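# Stand the toppled blocks back up in a tight row

## Task

Put every block from the row that fell over back upright on one of its long edges. Push them against each other face to face so they form a single straight line made only of those blocks. Release them once this is done.

## Robot and tools

Robot: two arms, left_arm and right_arm, each with six revolute joints and a parallel two-finger gripper. The scene frame has its origin on the table top midway between the arms. +x points out across the table, +z points up, and left_arm sits on the +y side. left_arm's base is at (-0.009, +0.346, 0) m and right_arm's at (-0.049, -0.336, 0) m, both turned only slightly about z. The names left and right are labels only; they do not tell you which side of a picture an arm appears on. The fingers point along the gripper's +z axis and open and close along its y axis. The reported hand point lies between the finger pads, roughly 1 cm short of the tips. At long reach it can be somewhat off.

Command row (used by execute_actions and move): one flat list of 14 numbers covering both arms. The first 7 are left_arm and the next 7 are right_arm. Every row carries both arms, even if only one of them moves. Within each arm the order is: shoulder (joint2), elbow (joint3), wrist roll (joint6), wrist pitch (joint4), waist (joint1), wrist yaw (joint5), then gripper opening. The six joint numbers are absolute target angles in radians, the same kind of values printed under Joint positions. They are not offsets. Stated ranges: shoulder 0.000 to 3.142, elbow 0.000 to 3.019, wrist roll -2.094 to 2.094, wrist pitch -1.693 to 1.571, waist -2.880 to 2.880, wrist yaw -1.571 to 1.571. A target more than 0.019 rad beyond a range end, and farther out than the joint's current angle, gets the call rejected. The true ends may differ from these by up to 0.019 rad either way, and targets past them are clipped. When this happens the result can say "joint sent to its limit". The opening is a unitless value from -1 (closed) to +1 (fully open, a pad gap of 0.094 m).

execute_actions(actions): a list of actions run one after another. Each action is a table of up to 15 rows, and each row lasts one control step of 1/30 s. If a table has fewer than 15 rows, its last row repeats until 15 steps are filled. Sending an empty list just returns the current state and images. On each step a joint's target can run ahead of its measured angle only by a fixed amount, in rad: waist 0.264, shoulder 0.32, elbow 0.276, wrist pitch 0.33, wrist yaw 0.186, wrist roll 0.522. Targets are also scaled back if they would carry the hand more than 70 mm from where it is. So a distant goal needs several actions; keep sending it until you get there. To keep a joint still, send back the value shown in Joint targets.

move(target, speed, blocking): target is one 14-number row as above, the final absolute angles. All joints travel on paths that finish together, so the hand generally follows a curve. The paths do not avoid objects or the other arm. speed is in rad/s for whichever joint has the longest way to go: 0.01 to 2, default 0.5. A path takes at least 0.5 s and is cut off after 10 s. Finger values are applied at the start. With blocking=false you get a result after 0.5 s while the motion carries on. Until a result shows it has ended, other moves and actions are rejected; use wait(0) to check, or stop. The extra "move:" line reports how it ended (done, off_target, moving, held, fault), limits=held or limits=none, and the joint on each arm that is farthest from its target. Faster contact hits harder, and aiming deeper past a contact presses harder.

wait(seconds): 0 to 10. The arms keep their last command, and a running move continues. stop(): brakes a running move; it needs some room to do so, and the fingers are not stopped. zoom_image(camera, region): camera is cam_head_left, cam_head_right, cam_left_wrist or cam_right_wrist. region is [x0, y0, x1, y1] in pixels of that 504x504 image, with the origin at top left, and at most 504 px per side. read_manual(section): licence texts only. finished_scene(scene): pass the current scene number. It is final, and the goal must already hold and stay that way.

Results: a state line gives each hand's end_effector_position in metres and its end_effector_quat_wxyz in the scene frame. Joint positions and Joint velocities list each arm's joints in the row order, plus the pad gap in m. Joint targets shows what the joints are being driven toward now. grip_measured is the measured opening on the command scale, and each gripper reads about 1 mm off in its own way. To hold something, command roughly 0.03 below grip_measured; a smaller gap grips more gently. Step readings list joint angles at some steps, and HELD marks steps on which an arm's command was held back. "joint command not followed" means the clearance check altered that arm's targets. FAULT lines mean an arm has stopped. MOTOR HOT appears from 85 °C; at 100 °C that arm goes limp and drops what it holds, so avoid long heavy holding. Images come from four cameras in the order listed, with calibration (K, distortion, T_world_to_cam) supplied.

Cautions: keep every block on the table. Avoid dropping blocks, slamming into them, shoving them hard, or letting the arms collide or press on each other. Small outside tugs or pushes can happen at random. The simulation keeps running between calls while the robot holds its last command. Open the grippers before finishing.

Each tool is called as name(argument=value, ...), one argument or row to a line, values as JSON.

## Session

execute_actions(
  actions=[],
)

Scene clock: 0.00 s.
left_arm: end_effector_position=(+0.5698, +0.7559, +0.1263) grip_measured=+1.000 end_effector_quat_wxyz=(-0.126, +0.652, -0.618, +0.420) | right_arm: end_effector_position=(+0.4272, +0.1218, +0.2491) grip_measured=+1.000 end_effector_quat_wxyz=(+0.382, +0.208, +0.899, +0.062)
Joint names: [shoulder, elbow, wrist roll, wrist pitch, waist, wrist yaw]
Joint positions: left_arm=[ 2.091  1.76  -0.992 -0.873  0.841  0.851  0.094] | right_arm=[ 1.79   1.656  1.205 -0.925  0.828  0.637  0.094]
Joint velocities: left_arm=[-0.005 -0.002  0.007 -0.007 -0.005 -0.022  0.   ] | right_arm=[-0.024  0.002  0.022 -0.012 -0.015 -0.081  0.   ]
Joint targets: left_arm=[2.085 1.786 -0.992 -0.870 0.841 0.851] | right_arm=[1.796 1.682 1.205 -0.923 0.828 0.637]

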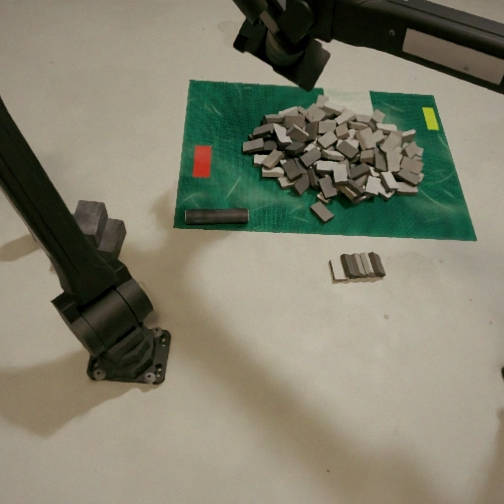

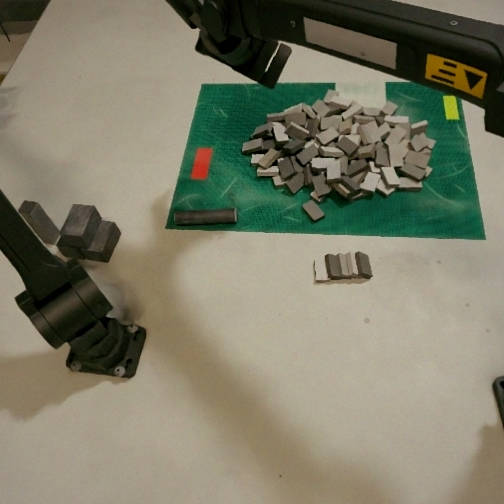

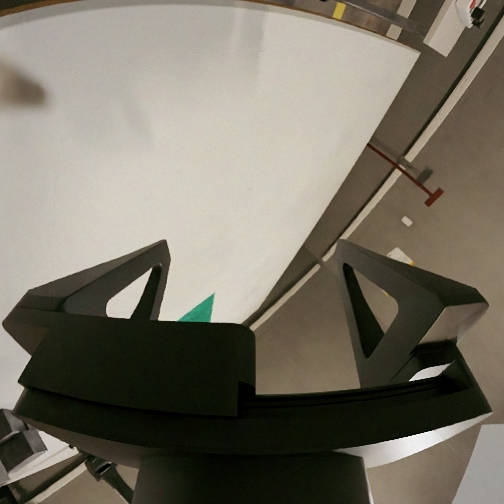

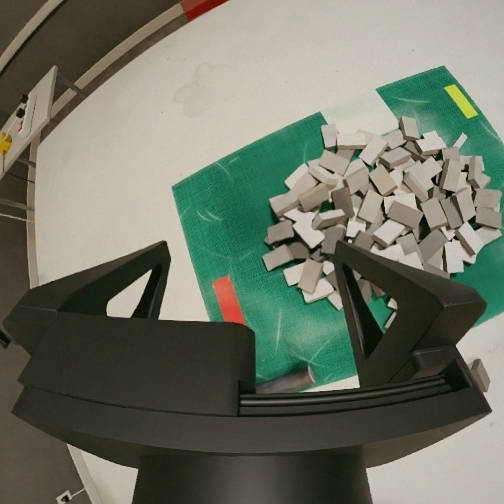

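zoom_image(
  camera="cam_head_left",
  region=[310, 235, 410, 300],
)

zoom_image(
  camera="cam_head_right",
  region=[295, 235, 395, 300],
)

Region (310, 235, 410, 300) of cam_head_left's 504x504 image, scaled by 5.040, with more detail than that image has; it fills the top 328 rows of this view, and the rest is white.

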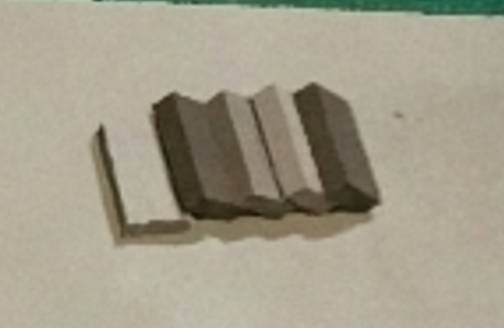

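Region (295, 235, 395, 300) of cam_head_right's 504x504 image, scaled by 5.040, with more detail than that image has; it fills the top 328 rows of this view, and the rest is white.

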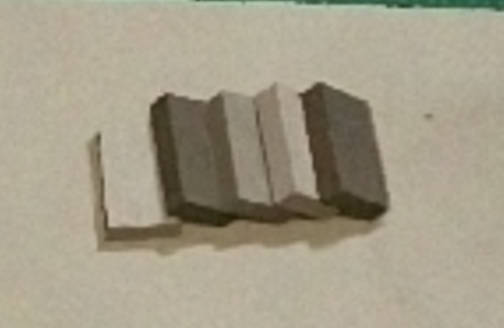

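move(
  target=[2.085,1.786,-0.992,-0.87,0.841,0.851,1,1.399,1.02,0.9,-1.169,0.804,0,1],
  speed=1,
)

Scene clock: 5.90 s.
left_arm: end_effector_position=(+0.5698, +0.7559, +0.1263) grip_measured=+1.000 end_effector_quat_wxyz=(-0.126, +0.652, -0.618, +0.420) | right_arm: end_effector_position=(+0.1867, -0.0342, +0.1257) grip_measured=+1.000 end_effector_quat_wxyz=(+0.007, -0.001, +1.000, +0.007)
Joint names: [shoulder, elbow, wrist roll, wrist pitch, waist, wrist yaw]
Joint positions: left_arm=[ 2.091  1.76  -0.992 -0.873  0.841  0.851  0.094] | right_arm=[ 1.4    1.014  0.909 -1.165  0.817  0.003  0.094]
Joint velocities: left_arm=[-0.015 -0.002 -0.022 -0.002 -0.015  0.022  0.   ] | right_arm=[ 0.005 -0.012  0.037 -0.017  0.005  0.007  0.   ]
Joint targets: left_arm=[2.085 1.786 -0.992 -0.870 0.841 0.851] | right_arm=[1.399 1.020 0.900 -1.169 0.804 -0.000]
move: off_target (left_arm); limits=none; left_arm: farthest joint: the elbow, 0.026 radians from its target (0.026 radians at the start); right_arm: farthest joint: the waist, 0.013 radians from its target (0.024 radians at the start)
camera_calibration (this result's frames):
cam_right_wrist: T_world_to_cam=[[0.0146123, -0.999769, -0.0157803, -0.0367361], [-0.817826, -0.0210301, 0.575082, 0.0851588], [-0.57528, 0.00450231, -0.817944, 0.334389], [0, 0, 0, 1]] pos_world=[0.262549, -0.0364422, 0.223958]

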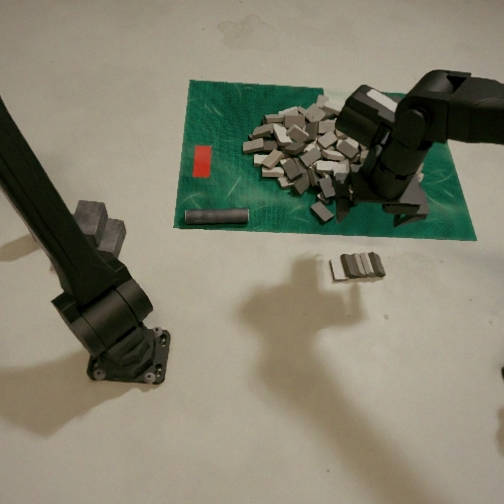

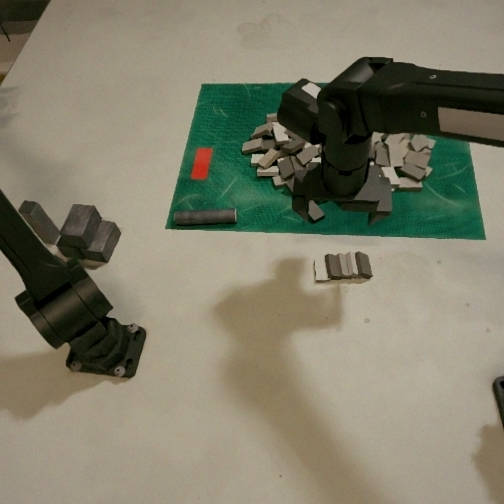

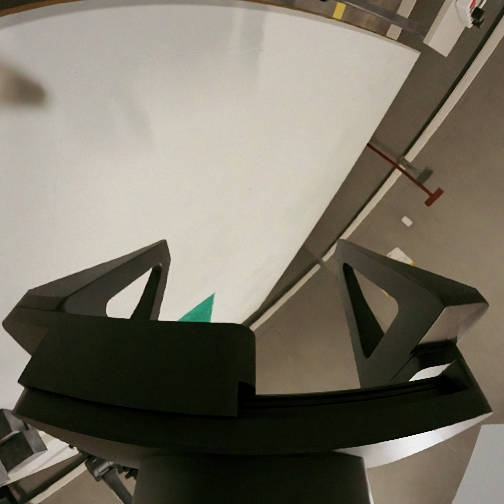

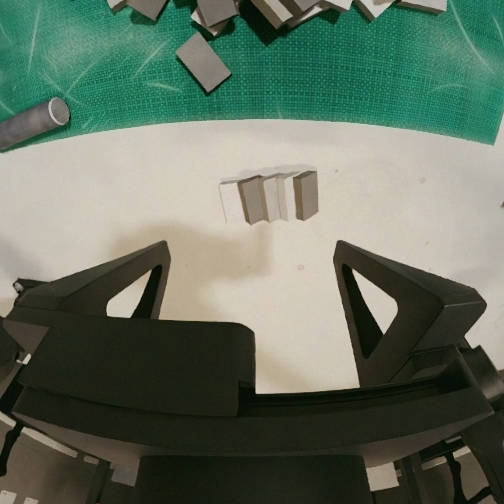

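move(
  target=[2.085,1.786,-0.992,-0.87,0.841,0.851,1,1.75,1.2,-0.52,-1.384,0.987,0.23,0.5],
  speed=1.2,
)

Scene clock: 11.23 s.
left_arm: end_effector_position=(+0.5698, +0.7559, +0.1263) grip_measured=+1.000 end_effector_quat_wxyz=(-0.126, +0.652, -0.618, +0.420) | right_arm: end_effector_position=(+0.1679, -0.0204, +0.0604) grip_measured=+0.503 end_effector_quat_wxyz=(+0.150, +0.709, -0.670, +0.159)
Joint names: [shoulder, elbow, wrist roll, wrist pitch, waist, wrist yaw]
Joint positions: left_arm=[ 2.091  1.76  -0.992 -0.873  0.841  0.851  0.094] | right_arm=[ 1.735  1.158 -0.511 -1.374  0.978  0.227  0.071]
Joint velocities: left_arm=[-0.015  0.002  0.022  0.012 -0.005  0.037  0.   ] | right_arm=[ 0.005  0.012 -0.007 -0.012  0.005 -0.037  0.   ]
Joint targets: left_arm=[2.085 1.786 -0.992 -0.870 0.841 0.851] | right_arm=[1.750 1.200 -0.520 -1.384 0.987 0.230]
move: off_target (left_arm, right_arm); limits=none; left_arm: farthest joint: the elbow, 0.026 radians from its target (0.026 radians at the start); right_arm: farthest joint: the elbow, 0.042 radians from its target (0.186 radians at the start)
camera_calibration (this result's frames):
cam_right_wrist: T_world_to_cam=[[0.997789, 0.0661533, -0.00631418, -0.167624], [0.0374074, -0.480589, 0.876148, -0.0635272], [0.0549255, -0.874447, -0.482002, 0.126061], [0, 0, 0, 1]] pos_world=[0.162706, 0.0907924, 0.115363]

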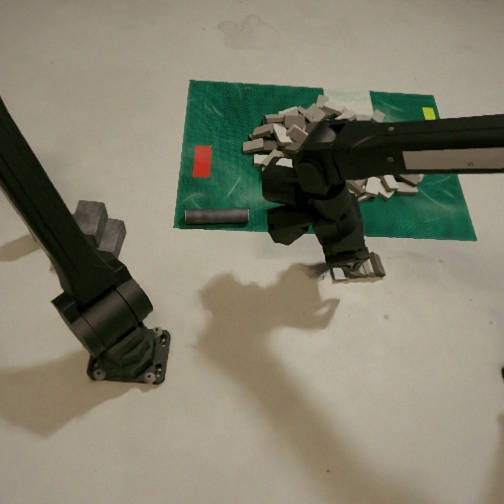

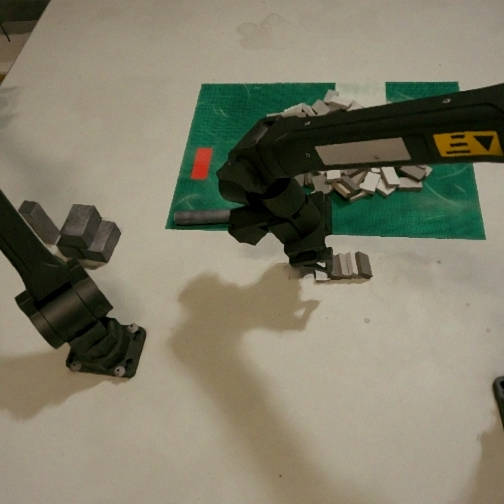

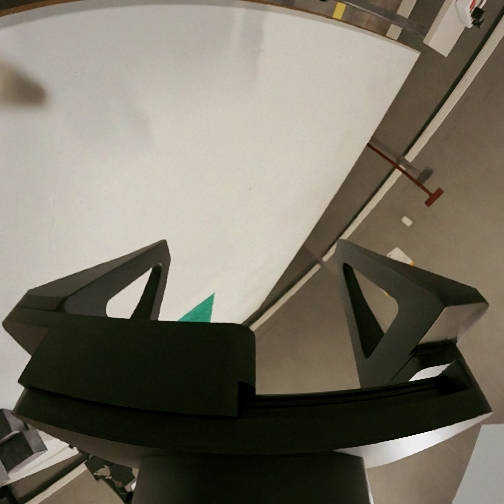

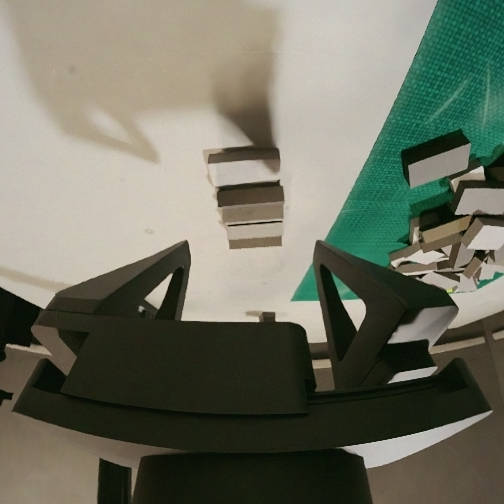

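move(
  target=[2.085,1.76,-0.992,-0.87,0.841,0.851,1,1.84,1.2,-0.52,-1.27,0.995,0.23,0.5],
  speed=0.3,
)

Scene clock: 13.60 s.
left_arm: end_effector_position=(+0.5698, +0.7559, +0.1263) grip_measured=+1.000 end_effector_quat_wxyz=(-0.126, +0.652, -0.618, +0.420) | right_arm: end_effector_position=(+0.1729, -0.0072, +0.0168) grip_measured=+0.503 end_effector_quat_wxyz=(+0.149, +0.711, -0.668, +0.159)
Joint names: [shoulder, elbow, wrist roll, wrist pitch, waist, wrist yaw]
Joint positions: left_arm=[ 2.091  1.76  -0.992 -0.873  0.841  0.851  0.094] | right_arm=[ 1.833  1.161 -0.512 -1.279  0.983  0.227  0.071]
Joint velocities: left_arm=[-0.015  0.012  0.022 -0.002 -0.015 -0.051  0.   ] | right_arm=[-0.015 -0.012 -0.022 -0.007  0.005  0.022 -0.001]
Joint targets: left_arm=[2.085 1.760 -0.992 -0.870 0.841 0.851] | right_arm=[1.840 1.200 -0.520 -1.270 0.995 0.230]
move: off_target (right_arm); limits=none; left_arm: farthest joint: the shoulder, 0.006 radians from its target (0.006 radians at the start); right_arm: farthest joint: the elbow, 0.039 radians from its target (0.042 radians at the start)
camera_calibration (this result's frames):
cam_right_wrist: T_world_to_cam=[[0.9974, 0.0717933, -0.00623047, -0.173615], [0.0400894, -0.480941, 0.875836, -0.0195579], [0.0598826, -0.873809, -0.482568, 0.115433], [0, 0, 0, 1]] pos_world=[0.167035, 0.103925, 0.0717524]

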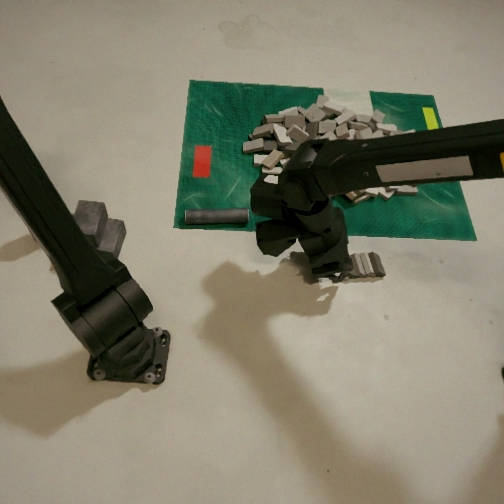

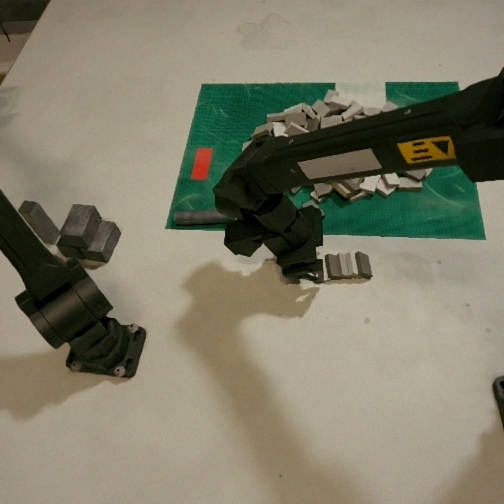

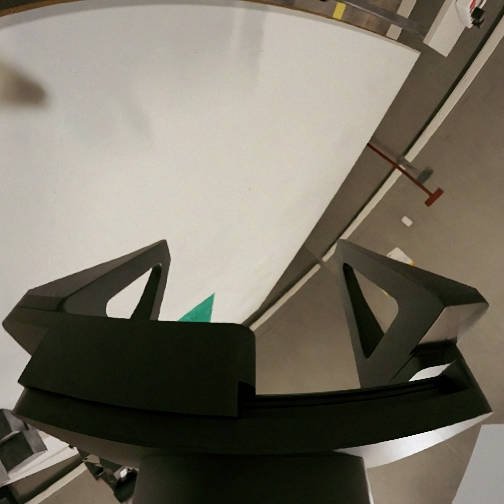

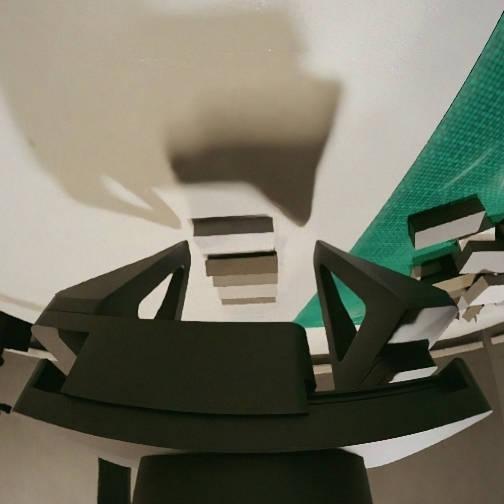

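move(
  target=[2.085,1.76,-0.992,-0.87,0.841,0.851,1,1.856,1.2,-0.5,-1.27,1.017,0.23,0.5],
  speed=0.1,
)

move(
  target=[2.085,1.76,-0.992,-0.87,0.841,0.851,1,1.856,1.2,-0.5,-1.27,1.017,0.23,-0.2],
)

Scene clock: 15.53 s.
left_arm: end_effector_position=(+0.5698, +0.7559, +0.1263) grip_measured=+1.000 end_effector_quat_wxyz=(-0.126, +0.652, -0.618, +0.420) | right_arm: end_effector_position=(+0.1645, -0.0018, +0.0168) grip_measured=+0.503 end_effector_quat_wxyz=(+0.147, +0.719, -0.660, +0.161)
Joint names: [shoulder, elbow, wrist roll, wrist pitch, waist, wrist yaw]
Joint positions: left_arm=[ 2.091  1.76  -0.992 -0.873  0.841  0.851  0.094] | right_arm=[ 1.833  1.161 -0.509 -1.279  1.008  0.227  0.071]
Joint velocities: left_arm=[-0.005  0.002  0.007  0.002  0.005  0.051  0.   ] | right_arm=[-0.015 -0.022  0.037 -0.007 -0.024  0.022 -0.001]
Joint targets: left_arm=[2.085 1.760 -0.992 -0.870 0.841 0.851] | right_arm=[1.856 1.200 -0.500 -1.270 1.017 0.230]
move: off_target (right_arm); limits=none; left_arm: farthest joint: the shoulder, 0.006 radians from its target (0.006 radians at the start); right_arm: farthest joint: the elbow, 0.039 radians from its target (0.039 radians at the start)
camera_calibration (this result's frames):
cam_right_wrist: T_world_to_cam=[[0.995514, 0.0944752, -0.00509367, -0.165342], [0.050033, -0.479991, 0.875845, -0.0182225], [0.0803008, -0.872171, -0.482565, 0.117365], [0, 0, 0, 1]] pos_world=[0.156087, 0.109236, 0.071754]

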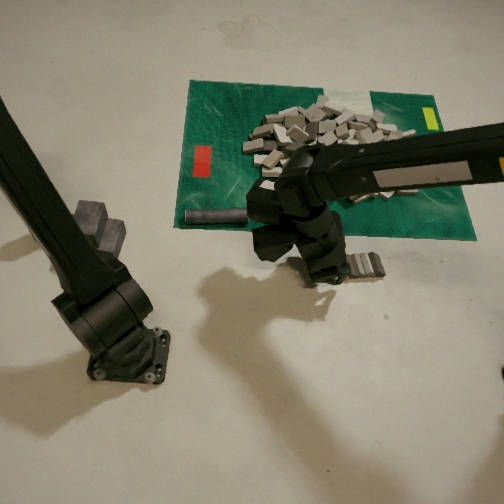

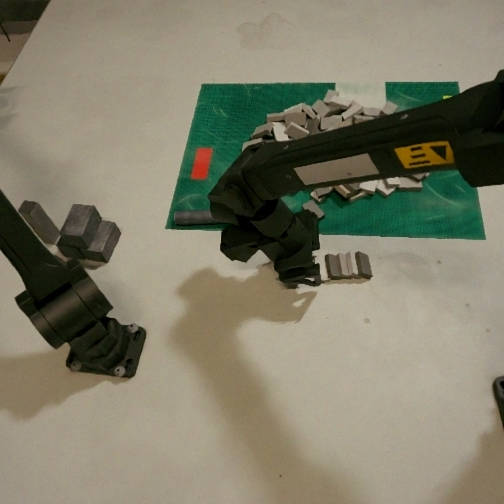

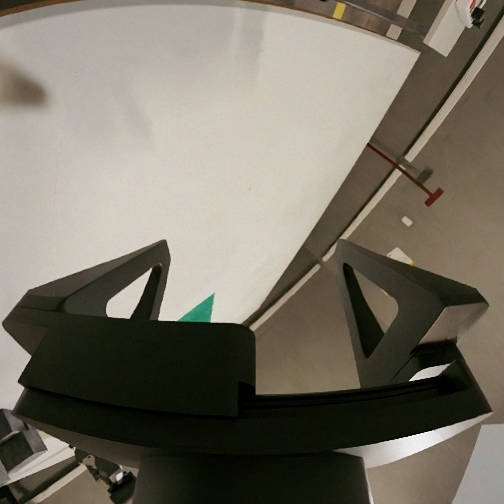

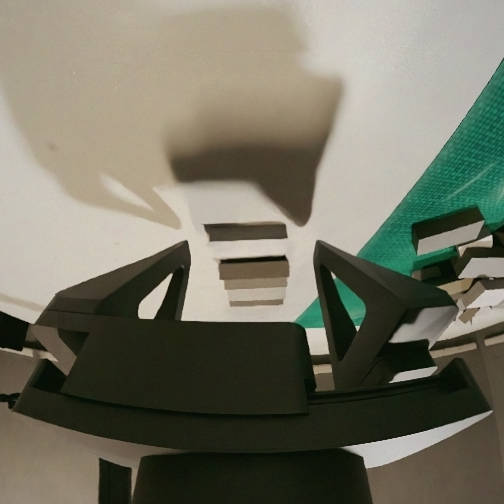

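Scene clock: 16.23 s.
left_arm: end_effector_position=(+0.5698, +0.7559, +0.1263) grip_measured=+1.000 end_effector_quat_wxyz=(-0.126, +0.652, -0.618, +0.420) | right_arm: end_effector_position=(+0.1645, -0.0018, +0.0168) grip_measured=-0.197 end_effector_quat_wxyz=(+0.147, +0.718, -0.661, +0.161)
Joint names: [shoulder, elbow, wrist roll, wrist pitch, waist, wrist yaw]
Joint positions: left_arm=[ 2.091  1.76  -0.992 -0.873  0.841  0.851  0.094] | right_arm=[ 1.833  1.161 -0.508 -1.279  1.008  0.227  0.038]
Joint velocities: left_arm=[ 0.005 -0.017 -0.007 -0.012  0.005 -0.022  0.   ] | right_arm=[ 0.005  0.012 -0.095 -0.007 -0.005  0.037  0.001]
Joint targets: left_arm=[2.085 1.760 -0.992 -0.870 0.841 0.851] | right_arm=[1.856 1.200 -0.500 -1.270 1.017 0.230]
move: off_target (right_arm); limits=none; left_arm: farthest joint: the shoulder, 0.006 radians from its target (0.006 radians at the start); right_arm: farthest joint: the elbow, 0.039 radians from its target (0.039 radians at the start)
camera_calibration (this result's frames):
cam_right_wrist: T_world_to_cam=[[0.995581, 0.0937881, -0.00476887, -0.165359], [0.0494183, -0.480051, 0.875847, -0.0181215], [0.0798548, -0.872213, -0.482564, 0.117438], [0, 0, 0, 1]] pos_world=[0.156146, 0.10924, 0.0717545]

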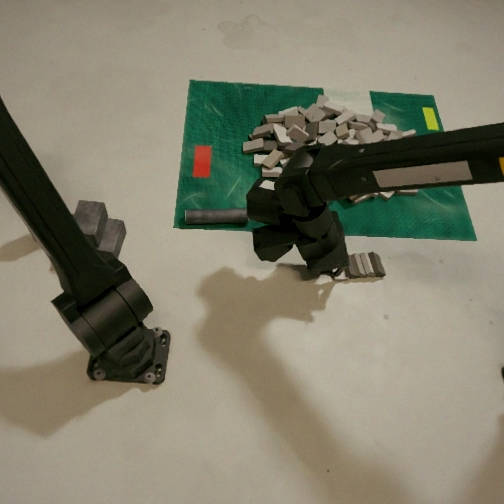

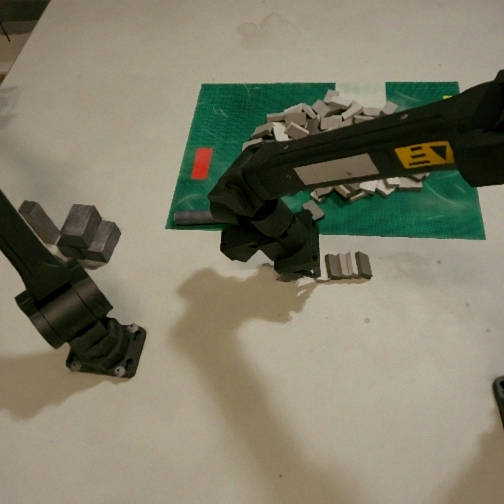

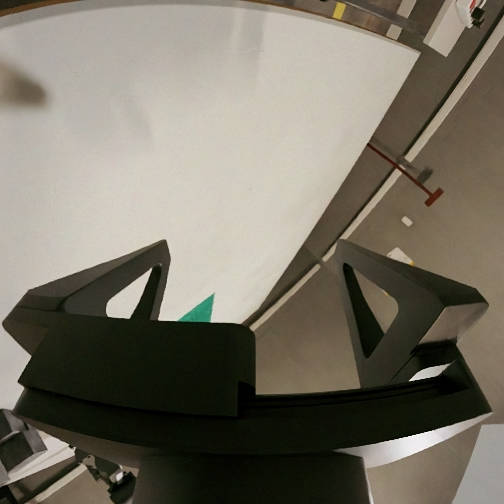

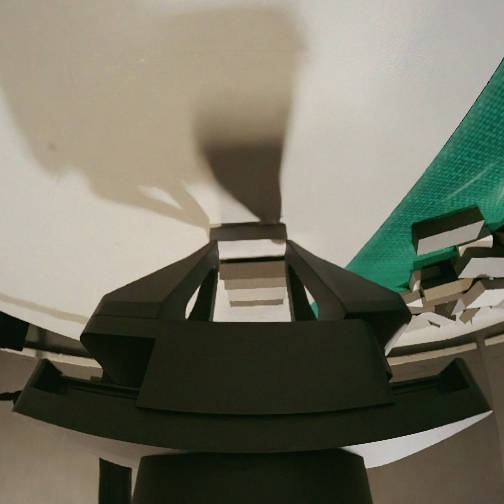

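move(
  target=[2.085,1.76,-0.992,-0.87,0.841,0.851,1,1.856,1.2,-0.5,-1.27,1.017,0.23,0.1],
)

move(
  target=[2.085,1.76,-0.992,-0.87,0.841,0.851,1,1.87,1.2,-0.5,-1.27,1.017,0.23,0.1],
  speed=0.05,
)

move(
  target=[2.085,1.76,-0.992,-0.87,0.841,0.851,1,1.87,1.2,-0.5,-1.27,1.017,0.23,-0.3],
)

Scene clock: 18.13 s.
left_arm: end_effector_position=(+0.5698, +0.7559, +0.1263) grip_measured=+1.000 end_effector_quat_wxyz=(-0.126, +0.652, -0.618, +0.420) | right_arm: end_effector_position=(+0.1645, -0.0018, +0.0168) grip_measured=+0.097 end_effector_quat_wxyz=(+0.147, +0.718, -0.661, +0.161)
Joint names: [shoulder, elbow, wrist roll, wrist pitch, waist, wrist yaw]
Joint positions: left_arm=[ 2.091  1.76  -0.992 -0.873  0.841  0.851  0.094] | right_arm=[ 1.833  1.161 -0.508 -1.279  1.008  0.227  0.052]
Joint velocities: left_arm=[-0.015 -0.007  0.022  0.007 -0.005  0.007  0.   ] | right_arm=[-0.005  0.002  0.051  0.007 -0.024  0.007  0.   ]
Joint targets: left_arm=[2.085 1.760 -0.992 -0.870 0.841 0.851] | right_arm=[1.856 1.200 -0.500 -1.270 1.017 0.230]
move: off_target (right_arm); limits=none; left_arm: farthest joint: the shoulder, 0.006 radians from its target (0.006 radians at the start); right_arm: farthest joint: the elbow, 0.039 radians from its target (0.039 radians at the start)
camera_calibration (this result's frames):
cam_right_wrist: T_world_to_cam=[[0.995581, 0.0937881, -0.00476887, -0.165359], [0.0494183, -0.480051, 0.875847, -0.0181215], [0.0798548, -0.872213, -0.482564, 0.117438], [0, 0, 0, 1]] pos_world=[0.156146, 0.10924, 0.0717545]

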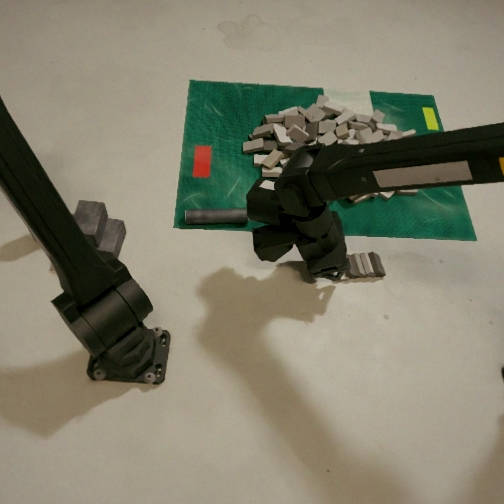

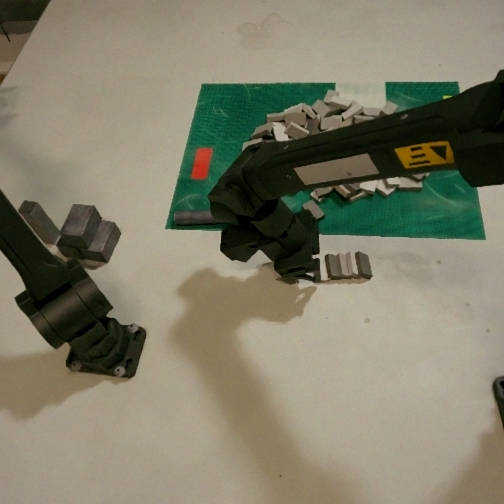

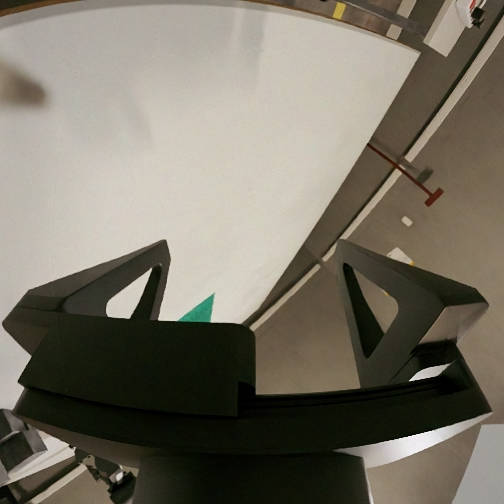

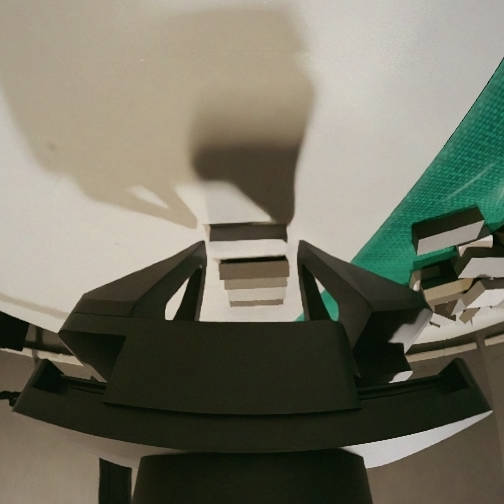

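Scene clock: 19.27 s.
left_arm: end_effector_position=(+0.5698, +0.7559, +0.1263) grip_measured=+1.000 end_effector_quat_wxyz=(-0.126, +0.652, -0.618, +0.420) | right_arm: end_effector_position=(+0.1637, -0.0034, +0.0108) grip_measured=+0.097 end_effector_quat_wxyz=(+0.154, +0.718, -0.659, +0.164)
Joint names: [shoulder, elbow, wrist roll, wrist pitch, waist, wrist yaw]
Joint positions: left_arm=[ 2.091  1.76  -0.992 -0.873  0.841  0.851  0.094] | right_arm=[ 1.849  1.161 -0.508 -1.279  1.008  0.227  0.052]
Joint velocities: left_arm=[ 0.005  0.012 -0.037 -0.012 -0.005 -0.007  0.   ] | right_arm=[-0.005 -0.007 -0.022  0.007  0.005 -0.037 -0.   ]
Joint targets: left_arm=[2.085 1.760 -0.992 -0.870 0.841 0.851] | right_arm=[1.870 1.200 -0.500 -1.270 1.017 0.230]
move: off_target (right_arm); limits=none; left_arm: farthest joint: the shoulder, 0.006 radians from its target (0.006 radians at the start); right_arm: farthest joint: the elbow, 0.039 radians from its target (0.039 radians at the start)
camera_calibration (this result's frames):
cam_right_wrist: T_world_to_cam=[[0.995515, 0.0936588, -0.013314, -0.164287], [0.0557804, -0.467486, 0.882239, -0.0147264], [0.0764054, -0.879025, -0.470613, 0.113585], [0, 0, 0, 1]] pos_world=[0.155694, 0.108346, 0.0642593]

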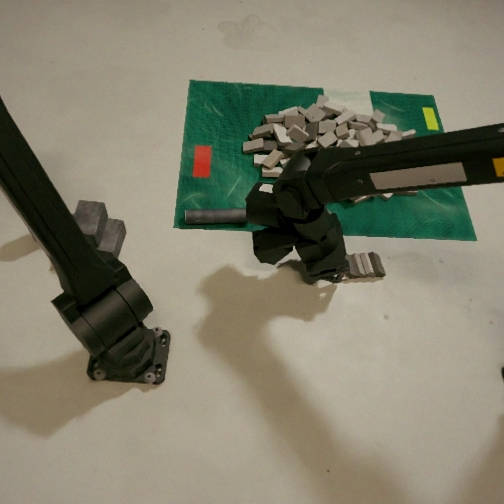

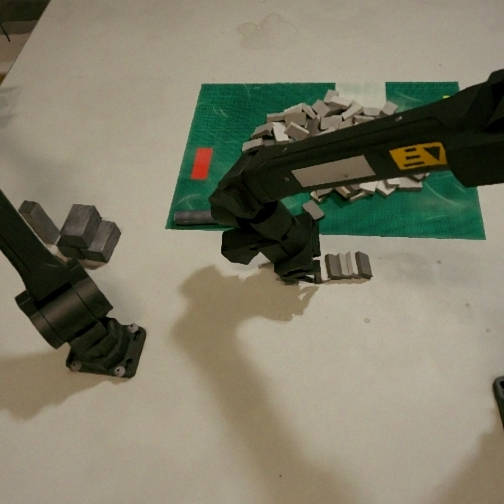

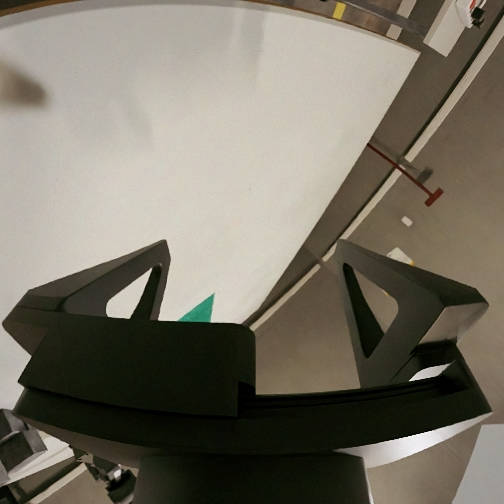

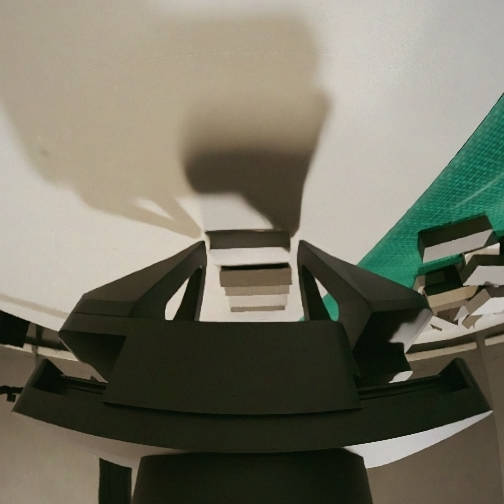

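Scene clock: 19.97 s.
left_arm: end_effector_position=(+0.5698, +0.7559, +0.1263) grip_measured=+1.000 end_effector_quat_wxyz=(-0.126, +0.652, -0.618, +0.420) | right_arm: end_effector_position=(+0.1636, -0.0033, +0.0107) grip_measured=-0.126 end_effector_quat_wxyz=(+0.154, +0.718, -0.659, +0.163)
Joint names: [shoulder, elbow, wrist roll, wrist pitch, waist, wrist yaw]
Joint positions: left_arm=[ 2.091  1.76  -0.992 -0.873  0.841  0.851  0.094] | right_arm=[ 1.849  1.161 -0.508 -1.278  1.008  0.227  0.041]
Joint velocities: left_arm=[ 0.005  0.017 -0.037  0.012 -0.015  0.007  0.   ] | right_arm=[-0.005 -0.002 -0.066 -0.002  0.015 -0.066  0.   ]
Joint targets: left_arm=[2.085 1.760 -0.992 -0.870 0.841 0.851] | right_arm=[1.870 1.200 -0.500 -1.270 1.017 0.230]
move: off_target (right_arm); limits=none; left_arm: farthest joint: the shoulder, 0.006 radians from its target (0.006 radians at the start); right_arm: farthest joint: the elbow, 0.039 radians from its target (0.039 radians at the start)
camera_calibration (this result's frames):
cam_right_wrist: T_world_to_cam=[[0.995537, 0.093375, -0.0137061, -0.16422], [0.0560449, -0.468083, 0.881906, -0.0146505], [0.0759324, -0.878738, -0.471227, 0.113755], [0, 0, 0, 1]] pos_world=[0.15567, 0.108437, 0.0642737]

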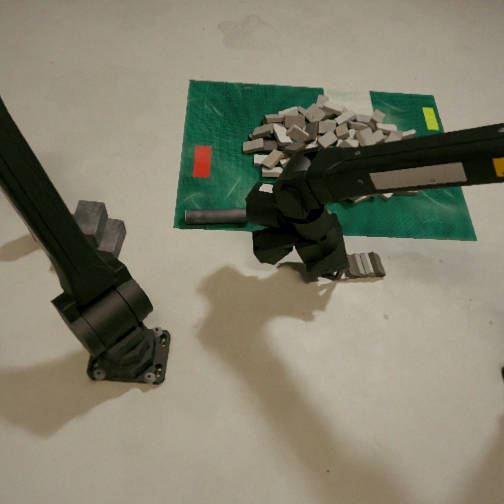

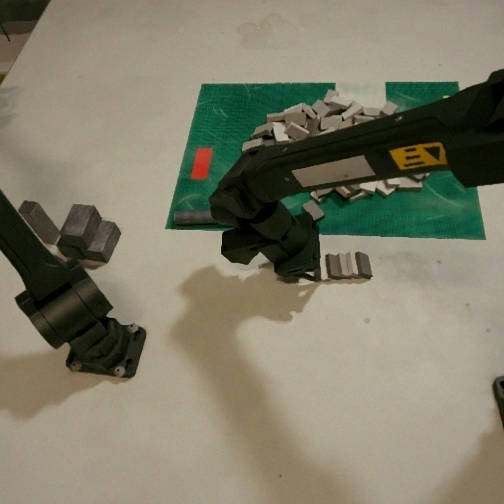

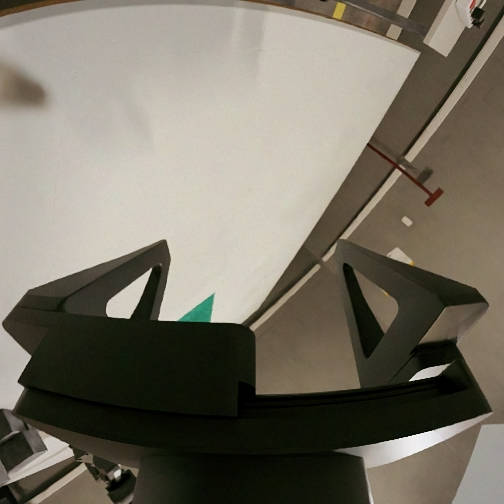

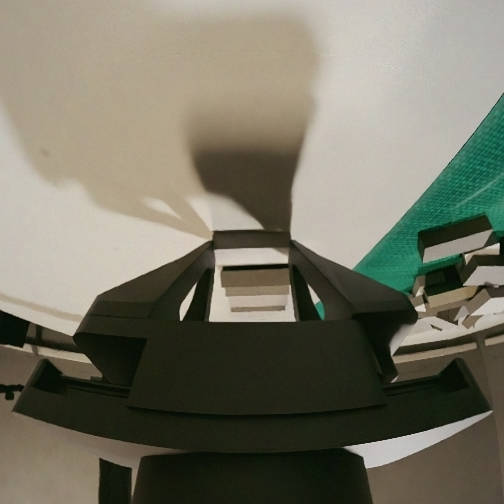

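move(
  target=[2.085,1.76,-0.992,-0.87,0.841,0.851,1,1.78,1.2,-0.5,-1.2,1.04,0.23,-0.17],
  speed=0.2,
)

move(
  target=[2.085,1.76,-0.992,-0.87,0.841,0.851,1,1.55,1.0,-0.2,-0.5,1.12,0.1,-0.17],
  speed=0.8,
)

move(
  target=[2.085,1.76,-0.992,-0.87,0.841,0.851,1,1.6,0.54,0,0.623,1.2,0,-0.17],
  speed=0.8,
)

Scene clock: 23.20 s.
left_arm: end_effector_position=(+0.5698, +0.7559, +0.1263) grip_measured=+1.000 end_effector_quat_wxyz=(-0.126, +0.652, -0.618, +0.420) | right_arm: end_effector_position=(+0.1660, +0.0222, +0.0287) grip_measured=-0.126 end_effector_quat_wxyz=(+0.090, +0.728, -0.664, +0.146)
Joint names: [shoulder, elbow, wrist roll, wrist pitch, waist, wrist yaw]
Joint positions: left_arm=[ 2.091  1.76  -0.992 -0.873  0.841  0.851  0.094] | right_arm=[ 1.787  1.161 -0.508 -1.207  1.03   0.227  0.041]
Joint velocities: left_arm=[-0.024  0.012  0.051 -0.007 -0.005 -0.022  0.   ] | right_arm=[-0.015 -0.017 -0.037 -0.012  0.005 -0.007 -0.   ]
Joint targets: left_arm=[2.085 1.760 -0.992 -0.870 0.841 0.851] | right_arm=[1.780 1.200 -0.500 -1.200 1.040 0.230]
move: off_target (right_arm); limits=none; left_arm: farthest joint: the shoulder, 0.006 radians from its target (0.006 radians at the start); right_arm: farthest joint: the elbow, 0.039 radians from its target (0.039 radians at the start)
camera_calibration (this result's frames):
cam_right_wrist: T_world_to_cam=[[0.991942, 0.113162, 0.0569656, -0.170642], [0.0176813, -0.568893, 0.822221, -0.0083248], [0.125452, -0.814589, -0.56631, 0.137551], [0, 0, 0, 1]] pos_world=[0.152158, 0.126622, 0.0944622]

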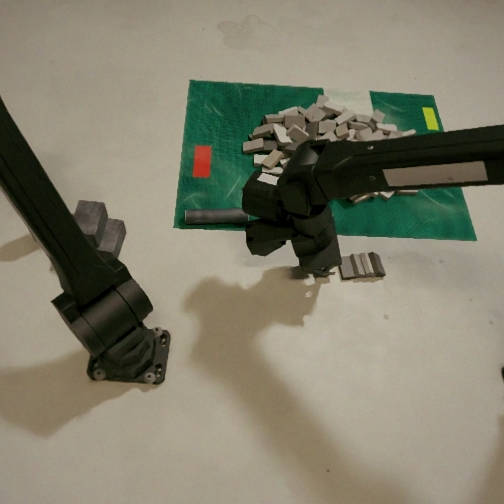

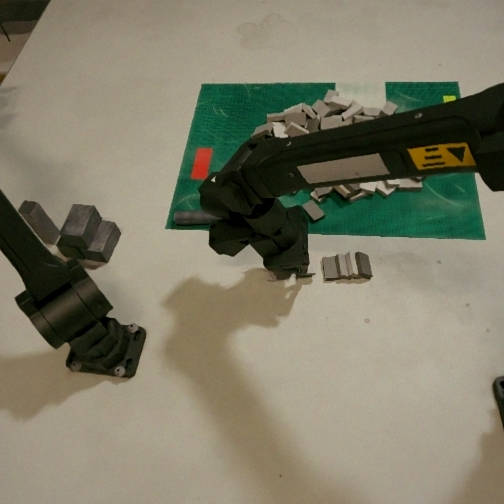

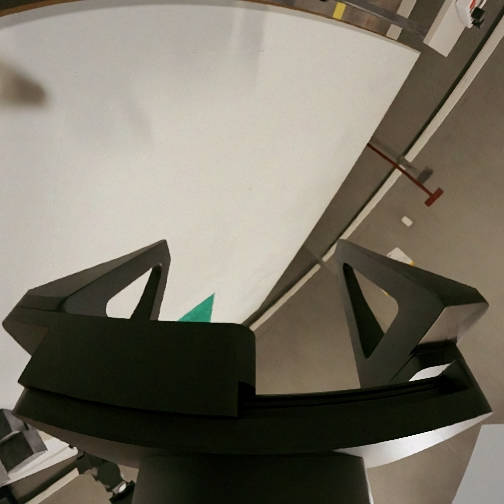

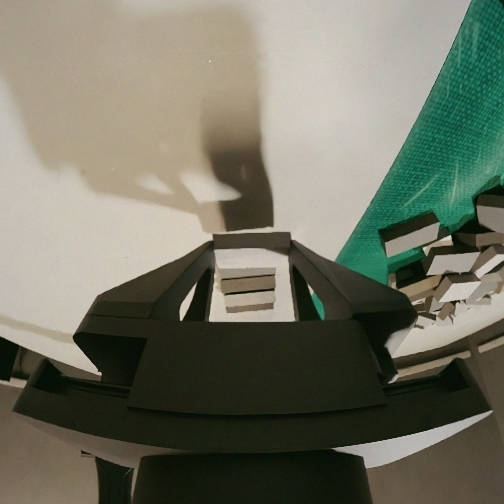

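Scene clock: 24.87 s.
left_arm: end_effector_position=(+0.5698, +0.7559, +0.1263) grip_measured=+1.000 end_effector_quat_wxyz=(-0.126, +0.652, -0.618, +0.420) | right_arm: end_effector_position=(+0.1561, +0.1479, +0.0918) grip_measured=-0.126 end_effector_quat_wxyz=(+0.239, -0.619, +0.744, +0.073)
Joint names: [shoulder, elbow, wrist roll, wrist pitch, waist, wrist yaw]
Joint positions: left_arm=[ 2.091  1.76  -0.992 -0.873  0.841  0.851  0.094] | right_arm=[ 1.559  1.    -0.209 -0.515  1.11   0.103  0.041]
Joint velocities: left_arm=[-0.015 -0.007 -0.081 -0.002 -0.005 -0.095  0.   ] | right_arm=[-0.015  0.022  0.007 -0.002 -0.015 -0.081 -0.   ]
Joint targets: left_arm=[2.085 1.760 -0.992 -0.870 0.841 0.851] | right_arm=[1.550 1.000 -0.200 -0.500 1.120 0.100]
move: done; limits=none; left_arm: farthest joint: the shoulder, 0.006 radians from its target (0.006 radians at the start); right_arm: farthest joint: the wrist pitch, 0.015 radians from its target (0.707 radians at the start)
camera_calibration (this result's frames):
cam_right_wrist: T_world_to_cam=[[0.958815, -0.210998, 0.19014, -0.137779], [-0.241363, -0.958163, 0.153845, 0.170816], [0.149724, -0.193402, -0.969628, 0.218261], [0, 0, 0, 1]] pos_world=[0.140654, 0.17681, 0.21155]

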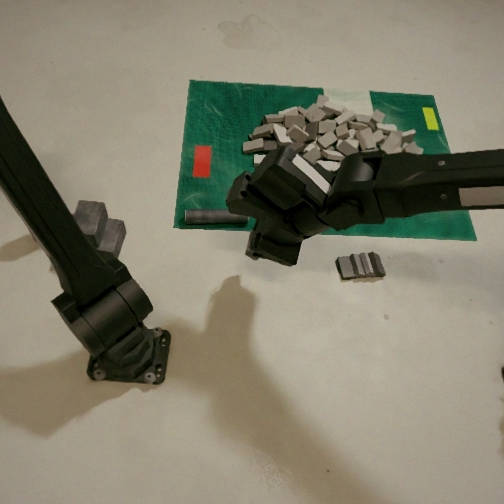

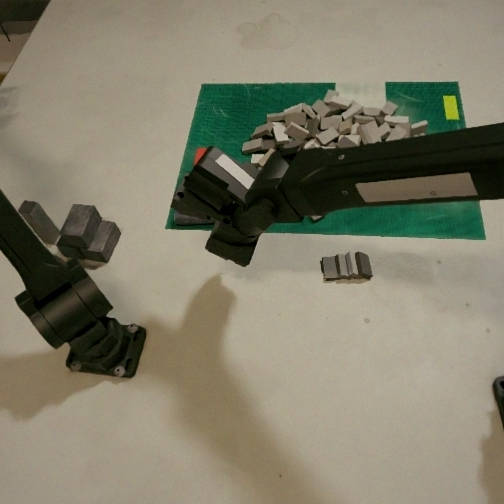

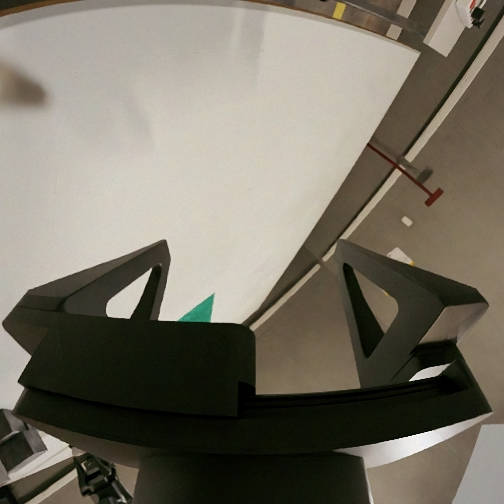

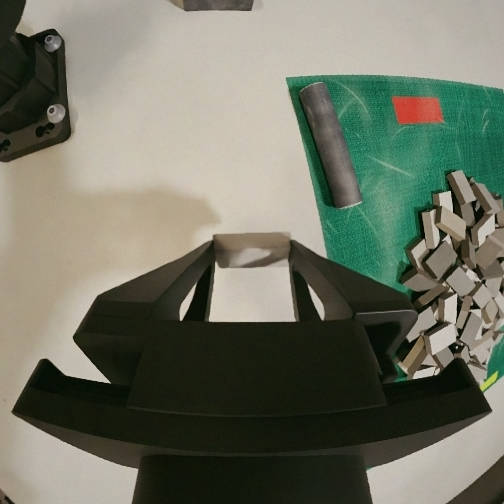

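Scene clock: 26.93 s.
left_arm: end_effector_position=(+0.5698, +0.7559, +0.1263) grip_measured=+1.000 end_effector_quat_wxyz=(-0.126, +0.652, -0.618, +0.420) | right_arm: end_effector_position=(+0.0962, +0.1498, +0.0699) grip_measured=-0.126 end_effector_quat_wxyz=(+0.428, -0.509, +0.677, +0.315)
Joint names: [shoulder, elbow, wrist roll, wrist pitch, waist, wrist yaw]
Joint positions: left_arm=[ 2.091  1.76  -0.992 -0.873  0.841  0.851  0.094] | right_arm=[ 1.587  0.536 -0.009  0.602  1.188  0.003  0.041]
Joint velocities: left_arm=[ 0.005 -0.007  0.022 -0.017 -0.005  0.022  0.   ] | right_arm=[ 0.005 -0.002 -0.007  0.002 -0.005  0.022 -0.   ]
Joint targets: left_arm=[2.085 1.760 -0.992 -0.870 0.841 0.851] | right_arm=[1.600 0.540 0.000 0.623 1.200 -0.000]
move: off_target (right_arm); limits=none; left_arm: farthest joint: the shoulder, 0.006 radians from its target (0.006 radians at the start); right_arm: farthest joint: the wrist pitch, 0.021 radians from its target (1.138 radians at the start)
camera_calibration (this result's frames):
cam_right_wrist: T_world_to_cam=[[0.961031, -0.275785, 0.0190442, -0.0543403], [-0.2341, -0.848539, -0.47453, 0.188306], [0.147028, 0.45158, -0.880033, 0.103732], [0, 0, 0, 1]] pos_world=[0.0810535, 0.0979554, 0.181679]

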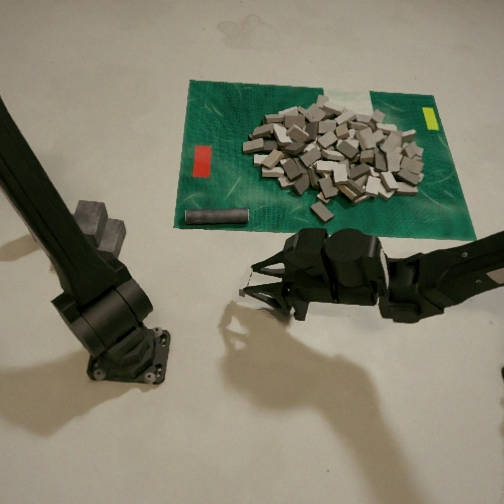

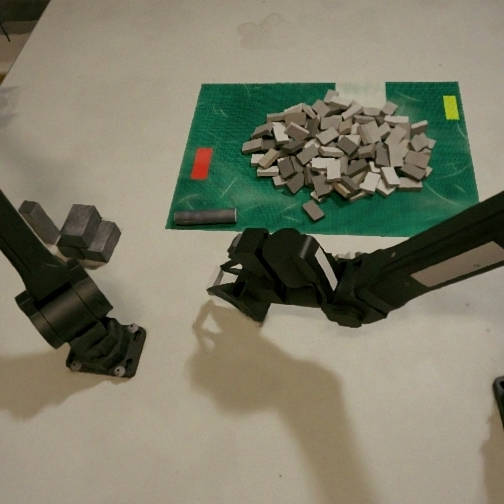

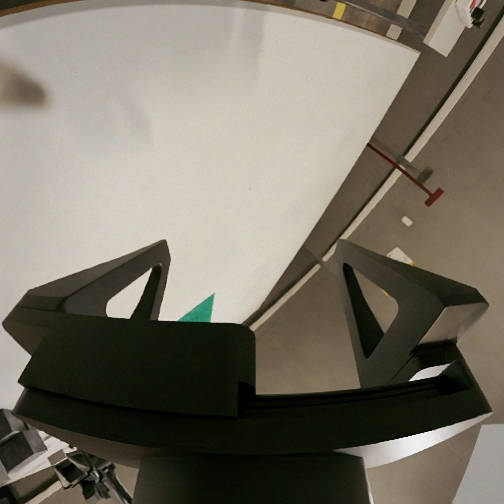

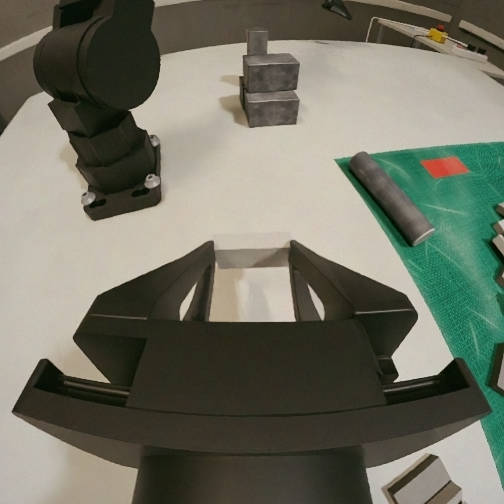

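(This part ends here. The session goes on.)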